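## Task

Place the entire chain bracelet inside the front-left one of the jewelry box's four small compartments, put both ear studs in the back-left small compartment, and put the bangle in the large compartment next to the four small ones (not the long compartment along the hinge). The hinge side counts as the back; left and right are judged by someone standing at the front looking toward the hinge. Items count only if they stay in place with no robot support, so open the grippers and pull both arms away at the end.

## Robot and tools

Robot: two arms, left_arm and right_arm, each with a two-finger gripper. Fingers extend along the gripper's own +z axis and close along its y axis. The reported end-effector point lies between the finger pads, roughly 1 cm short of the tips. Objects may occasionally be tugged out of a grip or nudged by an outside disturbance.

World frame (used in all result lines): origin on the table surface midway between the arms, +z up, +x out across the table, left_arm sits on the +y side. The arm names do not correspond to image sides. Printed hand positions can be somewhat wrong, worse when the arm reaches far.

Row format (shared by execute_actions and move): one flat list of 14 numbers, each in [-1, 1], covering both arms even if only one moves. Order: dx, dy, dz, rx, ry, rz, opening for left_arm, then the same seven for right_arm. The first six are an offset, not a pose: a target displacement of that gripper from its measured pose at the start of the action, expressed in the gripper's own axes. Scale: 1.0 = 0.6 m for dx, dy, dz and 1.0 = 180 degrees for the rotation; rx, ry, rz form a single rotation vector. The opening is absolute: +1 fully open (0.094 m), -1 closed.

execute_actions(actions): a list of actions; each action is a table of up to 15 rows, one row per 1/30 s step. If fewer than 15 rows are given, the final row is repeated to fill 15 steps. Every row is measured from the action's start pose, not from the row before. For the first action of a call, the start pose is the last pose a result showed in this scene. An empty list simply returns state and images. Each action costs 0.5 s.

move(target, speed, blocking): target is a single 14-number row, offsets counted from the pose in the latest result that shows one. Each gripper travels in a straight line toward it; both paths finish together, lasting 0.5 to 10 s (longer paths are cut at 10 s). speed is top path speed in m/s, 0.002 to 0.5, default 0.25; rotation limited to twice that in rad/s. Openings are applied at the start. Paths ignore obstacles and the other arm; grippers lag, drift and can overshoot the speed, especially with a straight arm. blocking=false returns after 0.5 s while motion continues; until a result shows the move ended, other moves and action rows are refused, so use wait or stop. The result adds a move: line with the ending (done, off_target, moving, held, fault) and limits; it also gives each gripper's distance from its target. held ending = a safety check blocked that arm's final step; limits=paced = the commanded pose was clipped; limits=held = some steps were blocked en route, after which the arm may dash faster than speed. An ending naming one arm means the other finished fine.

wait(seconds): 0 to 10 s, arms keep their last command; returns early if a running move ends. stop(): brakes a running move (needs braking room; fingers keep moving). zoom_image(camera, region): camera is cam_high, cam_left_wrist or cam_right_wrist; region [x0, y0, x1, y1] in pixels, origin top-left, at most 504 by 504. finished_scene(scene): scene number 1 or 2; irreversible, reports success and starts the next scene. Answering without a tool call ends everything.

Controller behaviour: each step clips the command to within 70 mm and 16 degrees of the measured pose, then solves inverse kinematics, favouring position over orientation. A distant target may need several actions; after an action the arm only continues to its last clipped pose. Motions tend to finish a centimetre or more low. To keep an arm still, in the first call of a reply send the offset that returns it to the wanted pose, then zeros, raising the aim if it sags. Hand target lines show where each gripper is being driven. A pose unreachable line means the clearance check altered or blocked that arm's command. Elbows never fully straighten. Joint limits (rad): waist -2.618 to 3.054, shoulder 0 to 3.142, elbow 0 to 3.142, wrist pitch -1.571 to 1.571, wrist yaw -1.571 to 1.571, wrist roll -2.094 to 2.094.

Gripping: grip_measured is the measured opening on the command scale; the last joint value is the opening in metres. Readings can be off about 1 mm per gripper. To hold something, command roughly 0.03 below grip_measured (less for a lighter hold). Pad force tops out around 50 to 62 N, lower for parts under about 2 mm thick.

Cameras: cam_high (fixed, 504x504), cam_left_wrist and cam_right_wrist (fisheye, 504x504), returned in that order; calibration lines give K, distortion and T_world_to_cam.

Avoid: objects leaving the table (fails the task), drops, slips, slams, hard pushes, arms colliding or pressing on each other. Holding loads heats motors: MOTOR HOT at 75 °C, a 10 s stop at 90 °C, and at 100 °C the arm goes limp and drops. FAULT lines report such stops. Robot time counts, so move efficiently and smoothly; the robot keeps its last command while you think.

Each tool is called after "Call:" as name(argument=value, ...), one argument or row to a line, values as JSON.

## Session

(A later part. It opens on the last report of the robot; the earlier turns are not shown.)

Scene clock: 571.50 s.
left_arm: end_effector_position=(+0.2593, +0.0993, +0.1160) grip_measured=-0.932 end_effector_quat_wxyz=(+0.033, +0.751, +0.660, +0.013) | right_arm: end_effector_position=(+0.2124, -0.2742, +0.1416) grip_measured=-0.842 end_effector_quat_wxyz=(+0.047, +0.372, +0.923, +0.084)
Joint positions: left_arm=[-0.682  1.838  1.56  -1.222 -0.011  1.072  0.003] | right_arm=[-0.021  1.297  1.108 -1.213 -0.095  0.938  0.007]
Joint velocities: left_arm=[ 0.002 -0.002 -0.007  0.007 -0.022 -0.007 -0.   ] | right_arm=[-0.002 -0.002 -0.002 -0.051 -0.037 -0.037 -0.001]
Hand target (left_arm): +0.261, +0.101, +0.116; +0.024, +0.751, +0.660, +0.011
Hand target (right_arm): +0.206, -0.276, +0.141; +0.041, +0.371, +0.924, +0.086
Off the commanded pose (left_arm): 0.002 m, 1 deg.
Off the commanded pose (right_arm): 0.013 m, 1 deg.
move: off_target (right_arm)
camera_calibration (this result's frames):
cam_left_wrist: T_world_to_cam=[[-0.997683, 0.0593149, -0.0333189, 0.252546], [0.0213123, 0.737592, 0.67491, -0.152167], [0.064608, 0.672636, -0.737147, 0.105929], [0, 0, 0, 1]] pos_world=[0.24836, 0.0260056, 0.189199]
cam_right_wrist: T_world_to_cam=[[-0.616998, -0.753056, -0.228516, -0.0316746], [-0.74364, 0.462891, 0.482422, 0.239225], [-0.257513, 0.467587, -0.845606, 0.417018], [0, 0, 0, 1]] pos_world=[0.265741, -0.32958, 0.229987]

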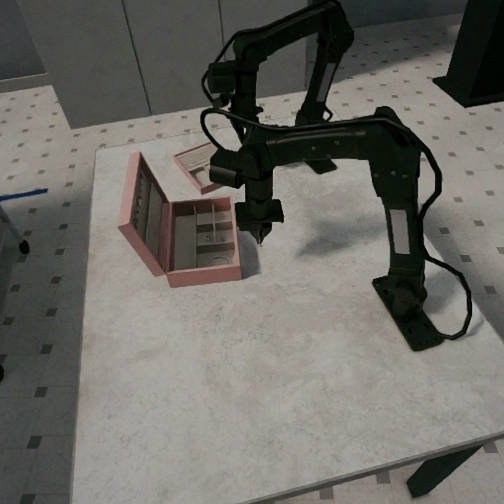

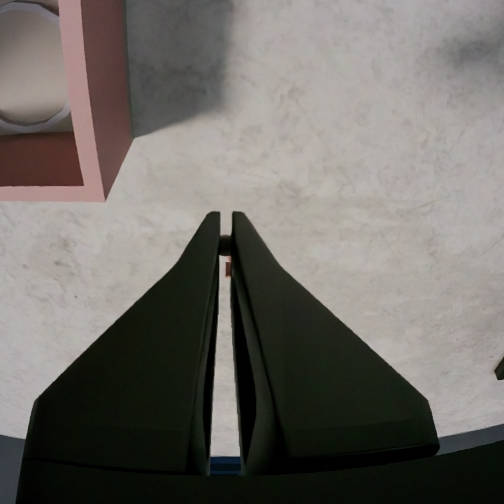

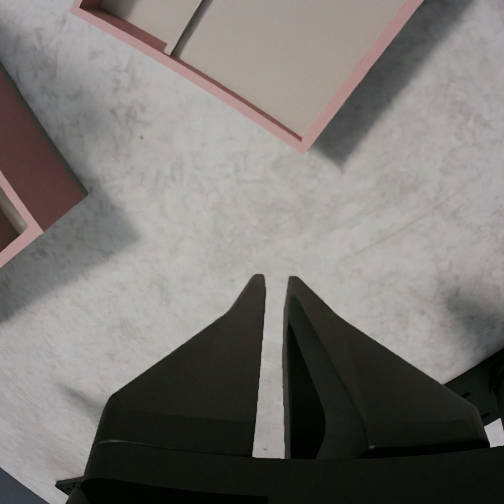

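Call:
move(
  target=[-0.166,0.230,0.03,0,0,0,-0.94,0,0,0,0,0,0,-0.84],
  speed=0.15,
)

Scene clock: 582.23 s.
left_arm: end_effector_position=(+0.3881, -0.0156, +0.1106) grip_measured=-0.932 end_effector_quat_wxyz=(+0.103, +0.748, +0.655, +0.025) | right_arm: end_effector_position=(+0.2122, -0.2741, +0.1416) grip_measured=-0.842 end_effector_quat_wxyz=(+0.047, +0.371, +0.924, +0.085)
Joint positions: left_arm=[-0.714  2.618  2.797 -1.539 -0.011  1.043  0.003] | right_arm=[-0.021  1.297  1.108 -1.213 -0.095  0.936  0.007]
Joint velocities: left_arm=[-0.022  0.002  0.002 -0.125 -0.037 -0.037 -0.   ] | right_arm=[ 0.012 -0.012  0.007 -0.037  0.022 -0.007 -0.   ]
Hand target (left_arm): +0.384, -0.016, +0.108; +0.093, +0.748, +0.657, +0.024
Hand target (right_arm): +0.212, -0.274, +0.142; +0.047, +0.372, +0.923, +0.084
Off the commanded pose (left_arm): 0.005 m, 8 deg.
Off the commanded pose (right_arm): 0.000 m, 0 deg.
joint sent to its limit (left arm) — the command would take joint 4 (wrist pitch) past its lower limit, so that joint was sent only as far as its limit.
move: off_target (left_arm)
camera_calibration (this result's frames):
cam_left_wrist: T_world_to_cam=[[-0.987457, 0.054945, -0.148019, 0.396316], [-0.0466508, 0.794106, 0.605986, -0.0316523], [0.150839, 0.605291, -0.781582, 0.141275], [0, 0, 0, 1]] pos_world=[0.368558, -0.0821529, 0.188262]
cam_right_wrist: T_world_to_cam=[[-0.615259, -0.754442, -0.228634, -0.0323903], [-0.74463, 0.460962, 0.482743, 0.238721], [-0.25881, 0.467259, -0.845391, 0.417085], [0, 0, 0, 1]] pos_world=[0.265776, -0.329365, 0.229953]

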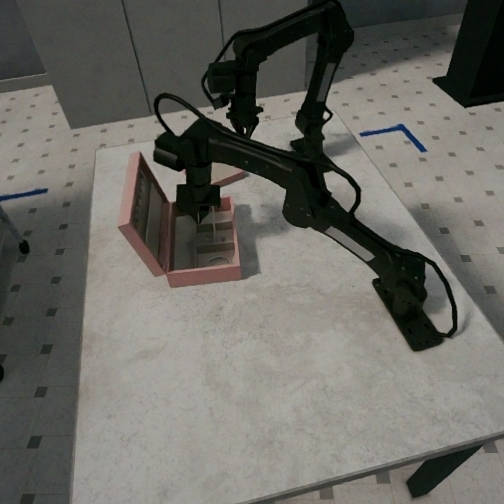

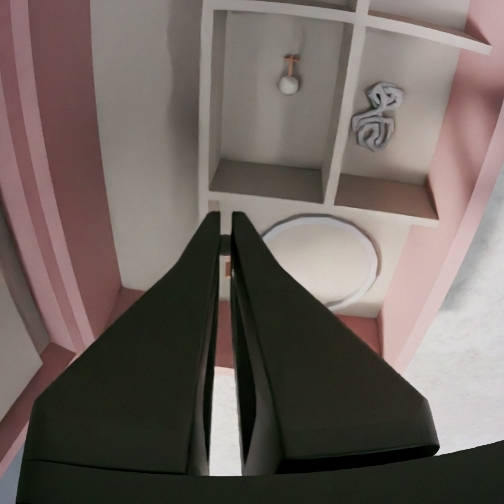

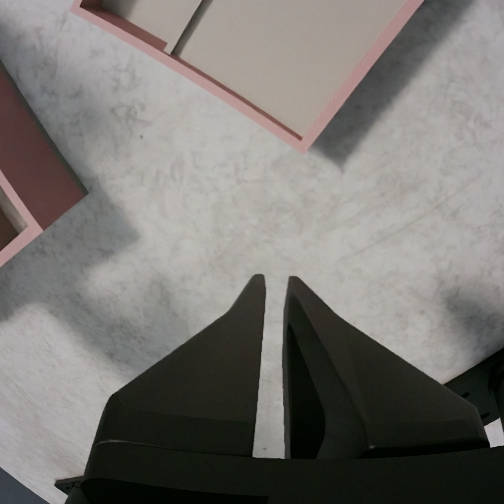

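Call:
move(
  target=[0.0035,-0.022,0.091,0.04,0.024,0,-0.94,0,0,0,0,0,0,-0.84],
  speed=0.06,
)

Scene clock: 609.20 s.
left_arm: end_effector_position=(+0.3886, -0.0160, +0.0565) grip_measured=-0.932 end_effector_quat_wxyz=(+0.058, +0.750, +0.658, +0.017) | right_arm: end_effector_position=(+0.2122, -0.2741, +0.1416) grip_measured=-0.842 end_effector_quat_wxyz=(+0.047, +0.371, +0.924, +0.085)
Joint positions: left_arm=[-0.714  2.745  2.838 -1.543 -0.011  1.041  0.003] | right_arm=[-0.021  1.297  1.108 -1.213 -0.095  0.936  0.007]
Joint velocities: left_arm=[ 0.002 -0.002 -0.012 -0.066  0.007 -0.007 -0.   ] | right_arm=[-0.017  0.012 -0.007 -0.022  0.007 -0.022  0.001]
Hand target (left_arm): +0.384, -0.018, +0.054; +0.051, +0.751, +0.658, +0.016
Hand target (right_arm): +0.212, -0.274, +0.142; +0.047, +0.371, +0.924, +0.085
Off the commanded pose (left_arm): 0.005 m, 3 deg.
Off the commanded pose (right_arm): 0.000 m, 0 deg.
joint sent to its limit (left arm) — the command would take joint 4 (wrist pitch) past its lower limit, so that joint was sent only as far as its limit.
move: off_target (left_arm)
camera_calibration (this result's frames):
cam_left_wrist: T_world_to_cam=[[-0.995506, 0.0596068, -0.0735802, 0.387856], [-0.00265464, 0.759156, 0.650903, -0.0187479], [0.0946572, 0.648173, -0.755587, 0.120256], [0, 0, 0, 1]] pos_world=[0.374681, -0.086833, 0.131605]
cam_right_wrist: T_world_to_cam=[[-0.615259, -0.754442, -0.228634, -0.0323903], [-0.74463, 0.460962, 0.482743, 0.238721], [-0.25881, 0.467259, -0.845391, 0.417085], [0, 0, 0, 1]] pos_world=[0.265776, -0.329365, 0.229953]

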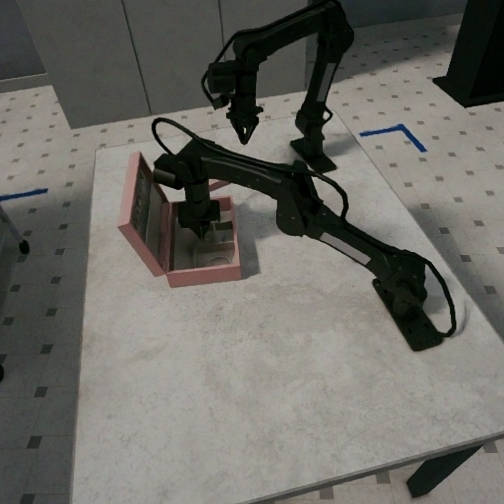

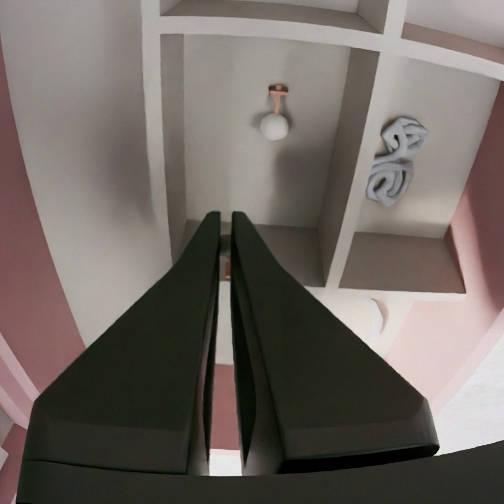

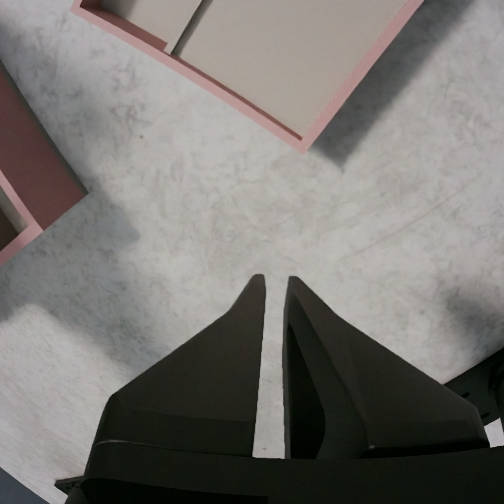

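Call:
move(
  target=[0,-0.018,0.040,0.015,0.01,0,-0.94,0,0,0,0,0,0,-0.84],
  speed=0.035,
)

Scene clock: 620.27 s.
left_arm: end_effector_position=(+0.3832, -0.0150, +0.0484) grip_measured=-0.932 end_effector_quat_wxyz=(+0.044, +0.751, +0.658, +0.014) | right_arm: end_effector_position=(+0.2122, -0.2741, +0.1416) grip_measured=-0.842 end_effector_quat_wxyz=(+0.047, +0.371, +0.924, +0.085)
Joint positions: left_arm=[-0.719  2.745  2.808 -1.543 -0.011  1.037  0.003] | right_arm=[-0.021  1.297  1.108 -1.213 -0.095  0.936  0.007]
Joint velocities: left_arm=[ 0.002 -0.027 -0.022 -0.037 -0.007  0.007  0.   ] | right_arm=[-0.012  0.007 -0.007 -0.051  0.022  0.022  0.   ]
Hand target (left_arm): +0.380, -0.016, +0.032; +0.029, +0.751, +0.659, +0.012
Hand target (right_arm): +0.212, -0.274, +0.142; +0.047, +0.371, +0.924, +0.085
Off the commanded pose (left_arm): 0.017 m, 2 deg.
Off the commanded pose (right_arm): 0.000 m, 0 deg.
move: off_target (left_arm)
camera_calibration (this result's frames):
cam_left_wrist: T_world_to_cam=[[-0.996876, 0.0618493, -0.0491301, 0.381139], [0.0136029, 0.747128, 0.664541, -0.0213467], [0.0778079, 0.661796, -0.745635, 0.120179], [0, 0, 0, 1]] pos_world=[0.370887, -0.0871583, 0.122521]
cam_right_wrist: T_world_to_cam=[[-0.615259, -0.754442, -0.228634, -0.0323903], [-0.74463, 0.460962, 0.482743, 0.238721], [-0.25881, 0.467259, -0.845391, 0.417085], [0, 0, 0, 1]] pos_world=[0.265776, -0.329365, 0.229953]

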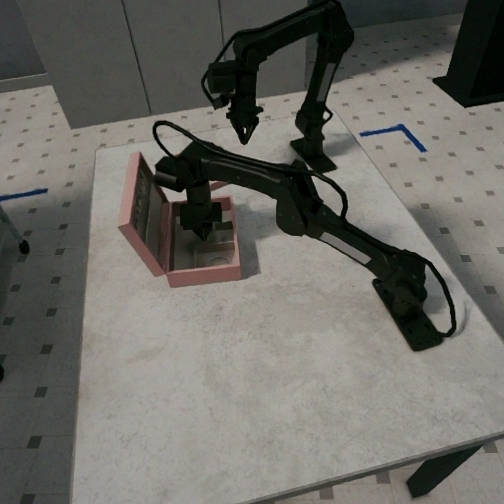

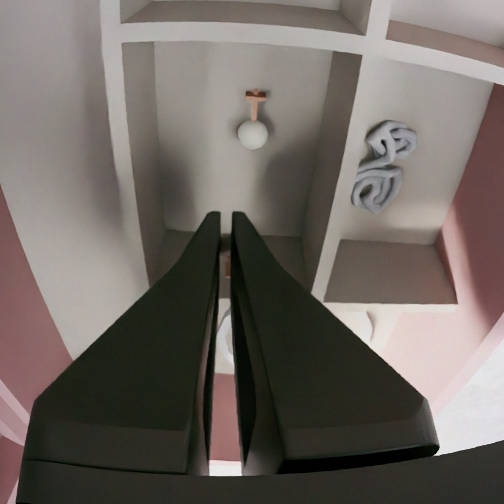

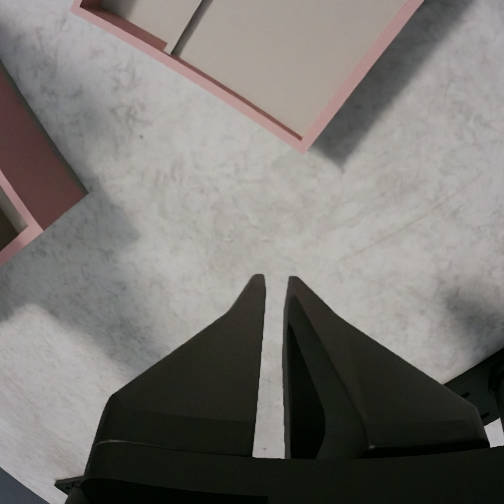

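Call:
move(
  target=[-0.004,-0.004,0.035,0,0,0,-0.94,0,0,0,0,0,0,-0.84],
  speed=0.03,
)

Scene clock: 631.83 s.
left_arm: end_effector_position=(+0.3822, -0.0143, +0.0267) grip_measured=-0.932 end_effector_quat_wxyz=(+0.036, +0.752, +0.658, +0.012) | right_arm: end_effector_position=(+0.2122, -0.2741, +0.1416) grip_measured=-0.842 end_effector_quat_wxyz=(+0.047, +0.371, +0.924, +0.085)
Joint positions: left_arm=[-0.719  2.697  2.626 -1.424 -0.011  1.037  0.003] | right_arm=[-0.021  1.297  1.108 -1.213 -0.095  0.936  0.007]
Joint velocities: left_arm=[-0.002 -0.007 -0.032  0.066 -0.022  0.022 -0.   ] | right_arm=[ 0.017 -0.007  0.002 -0.037  0.007 -0.037  0.   ]
Hand target (left_arm): +0.382, -0.018, +0.028; +0.043, +0.751, +0.658, +0.014
Hand target (right_arm): +0.212, -0.274, +0.142; +0.047, +0.371, +0.924, +0.085
Off the commanded pose (left_arm): 0.004 m, 1 deg.
Off the commanded pose (right_arm): 0.000 m, 0 deg.
move: done
camera_calibration (this result's frames):
cam_left_wrist: T_world_to_cam=[[-0.997412, 0.0622703, -0.0359515, 0.378946], [0.0220213, 0.740516, 0.671678, -0.0109398], [0.0684482, 0.669148, -0.739971, 0.107082], [0, 0, 0, 1]] pos_world=[0.370876, -0.0871497, 0.100209]
cam_right_wrist: T_world_to_cam=[[-0.615259, -0.754442, -0.228634, -0.0323903], [-0.74463, 0.460962, 0.482743, 0.238721], [-0.25881, 0.467259, -0.845391, 0.417085], [0, 0, 0, 1]] pos_world=[0.265776, -0.329365, 0.229953]

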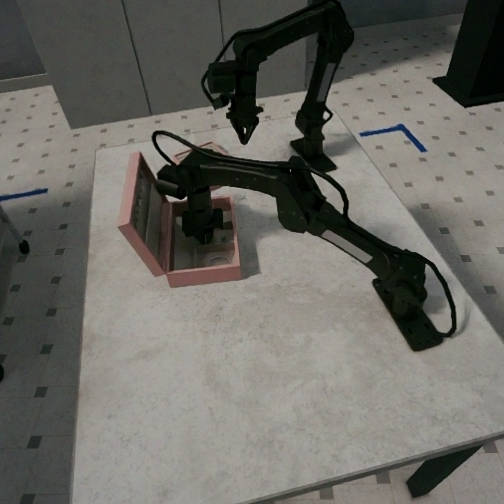

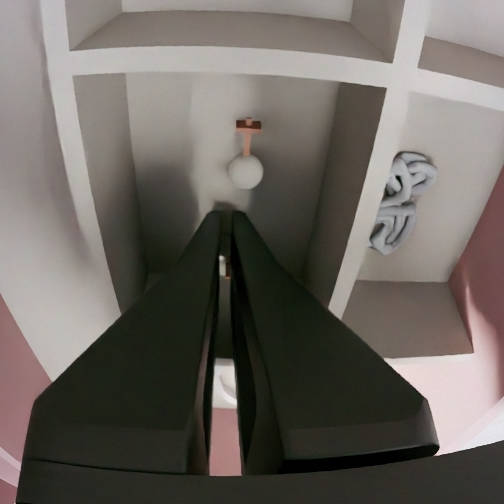

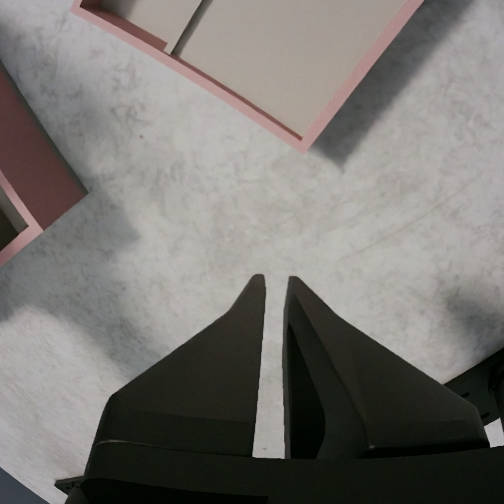

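Release.

Call:
execute_actions(
  actions=[
    [[0,0,0,0,0,0,-0.93,0,0,0,0,0,0,-0.84],[0,0,0,0,0,0,-0.92,0,0,0,0,0,0,-0.84],[0,0,0,0,0,0,-0.91,0,0,0,0,0,0,-0.84],[0,0,0,0,0,0,-0.90,0,0,0,0,0,0,-0.84],[0,0,0,0,0,0,-0.89,0,0,0,0,0,0,-0.84],[0,0,0,0,0,0,-0.88,0,0,0,0,0,0,-0.84],[0,0,0,0,0,0,-0.87,0,0,0,0,0,0,-0.84],[0,0,0,0,0,0,-0.86,0,0,0,0,0,0,-0.84],[0,0,0,0,0,0,-0.85,0,0,0,0,0,0,-0.84],[0,0,0,0,0,0,-0.84,0,0,0,0,0,0,-0.84],[0,0,0,0,0,0,-0.83,0,0,0,0,0,0,-0.84],[0,0,0,0,0,0,-0.82,0,0,0,0,0,0,-0.84]],
  ],
)

Call:
move(
  target=[0,0.008,-0.125,0,0,0,-0.82,0,0,0,0,0,0,-0.84],
  speed=0.07,
)

Scene clock: 642.87 s.
left_arm: end_effector_position=(+0.3829, -0.0148, +0.0261) grip_measured=-0.822 end_effector_quat_wxyz=(+0.037, +0.752, +0.658, +0.013) | right_arm: end_effector_position=(+0.2122, -0.2741, +0.1416) grip_measured=-0.842 end_effector_quat_wxyz=(+0.047, +0.371, +0.924, +0.085)
Joint positions: left_arm=[-0.719  2.697  2.623 -1.419 -0.011  1.037  0.008] | right_arm=[-0.021  1.297  1.108 -1.213 -0.095  0.936  0.007]
Joint velocities: left_arm=[ 0.002  0.007  0.007 -0.037  0.007  0.007  0.   ] | right_arm=[-0.002  0.002  0.007  0.066  0.066 -0.022  0.   ]
Hand target (left_arm): +0.382, -0.014, +0.027; +0.036, +0.752, +0.658, +0.012
Hand target (right_arm): +0.212, -0.274, +0.142; +0.047, +0.371, +0.924, +0.085
Off the commanded pose (left_arm): 0.001 m, 0 deg.
Off the commanded pose (right_arm): 0.000 m, 0 deg.
camera_calibration (this result's frames):
cam_left_wrist: T_world_to_cam=[[-0.997322, 0.0622001, -0.0384625, 0.379669], [0.0204109, 0.741781, 0.670332, -0.00947936], [0.0702255, 0.667752, -0.741064, 0.106273], [0, 0, 0, 1]] pos_world=[0.371383, -0.0875476, 0.0997122]
cam_right_wrist: T_world_to_cam=[[-0.615259, -0.754442, -0.228634, -0.0323903], [-0.74463, 0.460962, 0.482743, 0.238721], [-0.25881, 0.467259, -0.845391, 0.417085], [0, 0, 0, 1]] pos_world=[0.265776, -0.329365, 0.229953]

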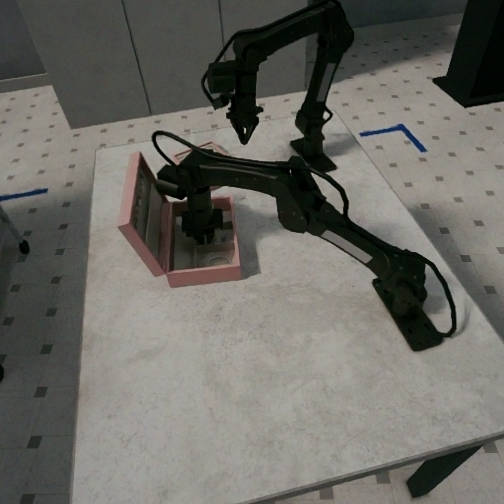

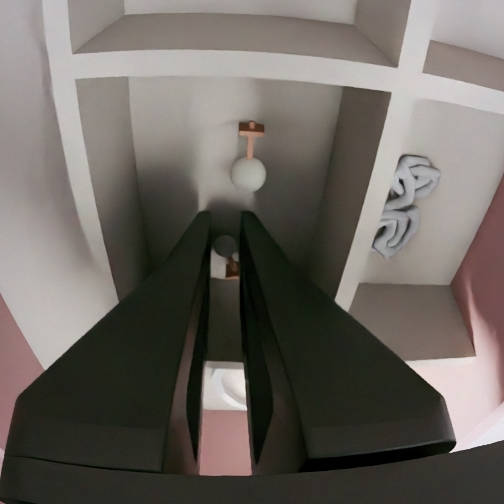

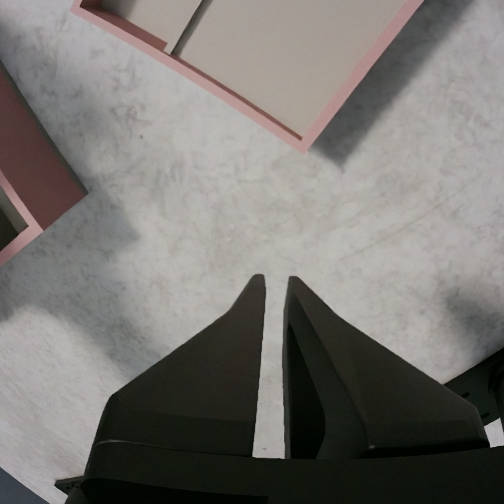

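Scene clock: 644.37 s.
left_arm: end_effector_position=(+0.3865, -0.0176, +0.0997) grip_measured=-0.822 end_effector_quat_wxyz=(+0.092, +0.749, +0.656, +0.023) | right_arm: end_effector_position=(+0.2122, -0.2741, +0.1416) grip_measured=-0.842 end_effector_quat_wxyz=(+0.047, +0.371, +0.924, +0.085)
Joint positions: left_arm=[-0.719  2.644  2.806 -1.543 -0.011  1.037  0.008] | right_arm=[-0.021  1.297  1.108 -1.213 -0.095  0.936  0.007]
Joint velocities: left_arm=[ 0.017 -0.017 -0.002  0.007 -0.066 -0.037 -0.001] | right_arm=[-0.002  0.017  0.002  0.066 -0.007 -0.081  0.   ]
Hand target (left_arm): +0.383, -0.012, +0.101; +0.082, +0.749, +0.657, +0.021
Hand target (right_arm): +0.212, -0.274, +0.142; +0.047, +0.371, +0.924, +0.085
Off the commanded pose (left_arm): 0.007 m, 6 deg.
Off the commanded pose (right_arm): 0.000 m, 0 deg.
joint sent to its limit (left arm) — the command would take joint 4 (wrist pitch) past its lower limit, so that joint was sent only as far as its limit.
move: off_target (left_arm)
camera_calibration (this result's frames):
cam_left_wrist: T_world_to_cam=[[-0.989833, 0.0563177, -0.130612, 0.392418], [-0.0365897, 0.78655, 0.616441, -0.0286144], [0.137449, 0.614953, -0.776493, 0.139049], [0, 0, 0, 1]] pos_world=[0.368269, -0.0851016, 0.176864]
cam_right_wrist: T_world_to_cam=[[-0.615259, -0.754442, -0.228634, -0.0323903], [-0.74463, 0.460962, 0.482743, 0.238721], [-0.25881, 0.467259, -0.845391, 0.417085], [0, 0, 0, 1]] pos_world=[0.265776, -0.329365, 0.229953]

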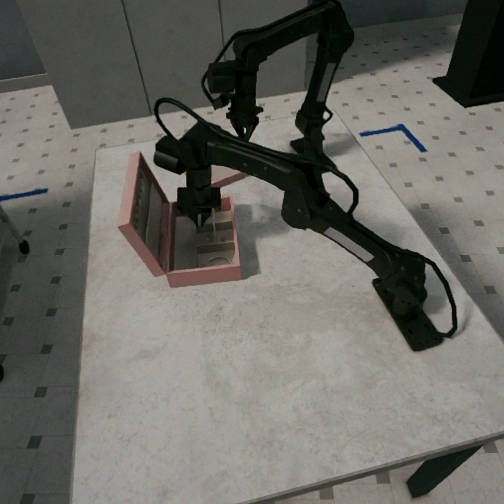

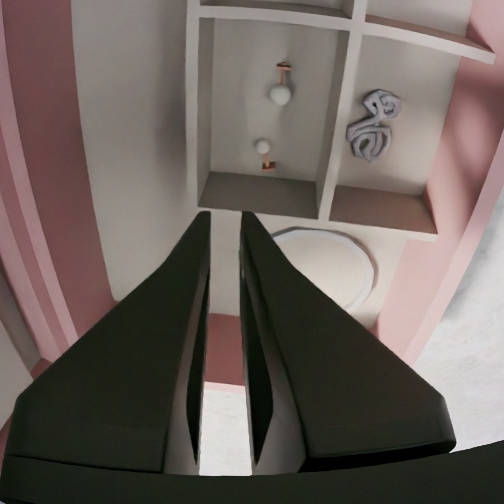

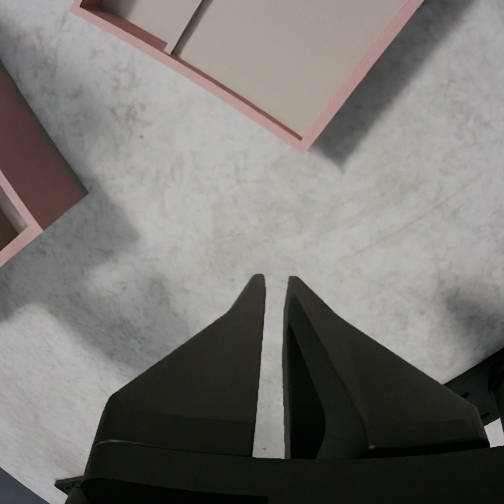

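Call:
move(
  target=[0.342,-0.341,-0.156,0,0,0,-0.82,0,0,0,0,0,0,-0.84],
  speed=0.2,
)

Call:
zoom_image(
  camera="cam_high",
  region=[110,140,270,300],
)

Scene clock: 655.13 s.
left_arm: end_effector_position=(+0.2120, +0.2161, +0.1469) grip_measured=-0.822 end_effector_quat_wxyz=(+0.102, +0.746, +0.657, +0.039) | right_arm: end_effector_position=(+0.2122, -0.2741, +0.1416) grip_measured=-0.842 end_effector_quat_wxyz=(+0.047, +0.371, +0.924, +0.085)
Joint positions: left_arm=[-0.396  1.328  1.146 -1.173  0.03   1.353  0.008] | right_arm=[-0.021  1.297  1.108 -1.213 -0.095  0.936  0.007]
Joint velocities: left_arm=[ 0.002 -0.027  0.012 -0.051  0.007 -0.022  0.   ] | right_arm=[ 0.007  0.007 -0.007 -0.007 -0.081  0.007  0.   ]
Hand target (left_arm): +0.200, +0.219, +0.143; +0.090, +0.749, +0.656, +0.025
Hand target (right_arm): +0.212, -0.274, +0.142; +0.047, +0.371, +0.924, +0.085
Off the commanded pose (left_arm): 0.015 m, 2 deg.
Off the commanded pose (right_arm): 0.000 m, 0 deg.
move: off_target (left_arm)
camera_calibration (this result's frames):
cam_left_wrist: T_world_to_cam=[[-0.984786, 0.0516097, -0.16593, 0.217897], [-0.0635199, 0.781885, 0.620179, -0.241751], [0.161746, 0.621283, -0.766711, 0.0480719], [0, 0, 0, 1]] pos_world=[0.191451, 0.14791, 0.222942]
cam_right_wrist: T_world_to_cam=[[-0.615259, -0.754442, -0.228634, -0.0323903], [-0.74463, 0.460962, 0.482743, 0.238721], [-0.25881, 0.467259, -0.845391, 0.417085], [0, 0, 0, 1]] pos_world=[0.265776, -0.329365, 0.229953]

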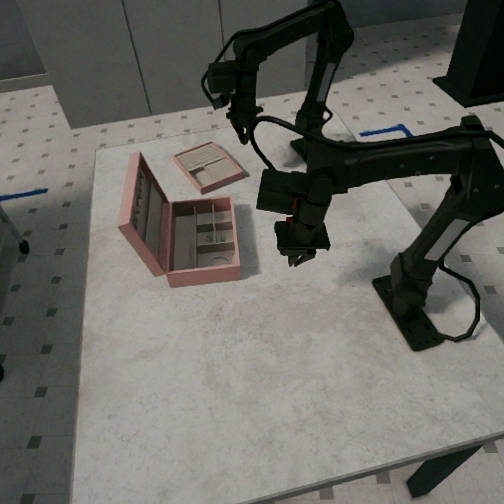

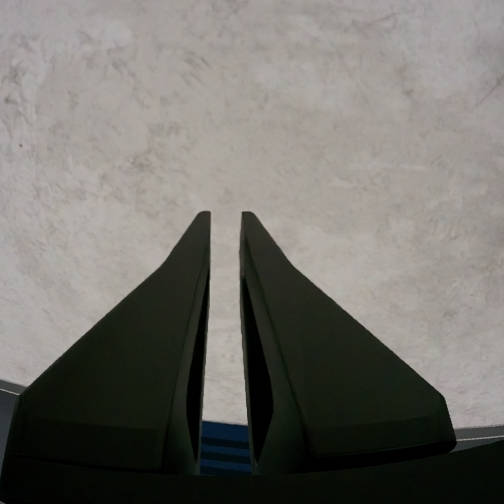

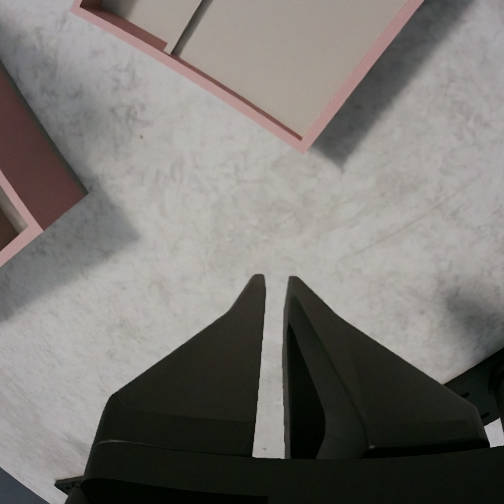

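Region (110, 140, 270, 300) of cam_high's 504x504 image, scaled by 3.150, with more detail than that image has.

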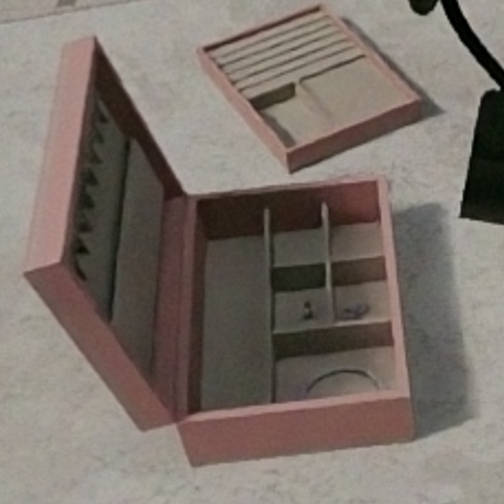

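Call:
finished_scene(
  scene=2,
)

The scene is finished: the task was done.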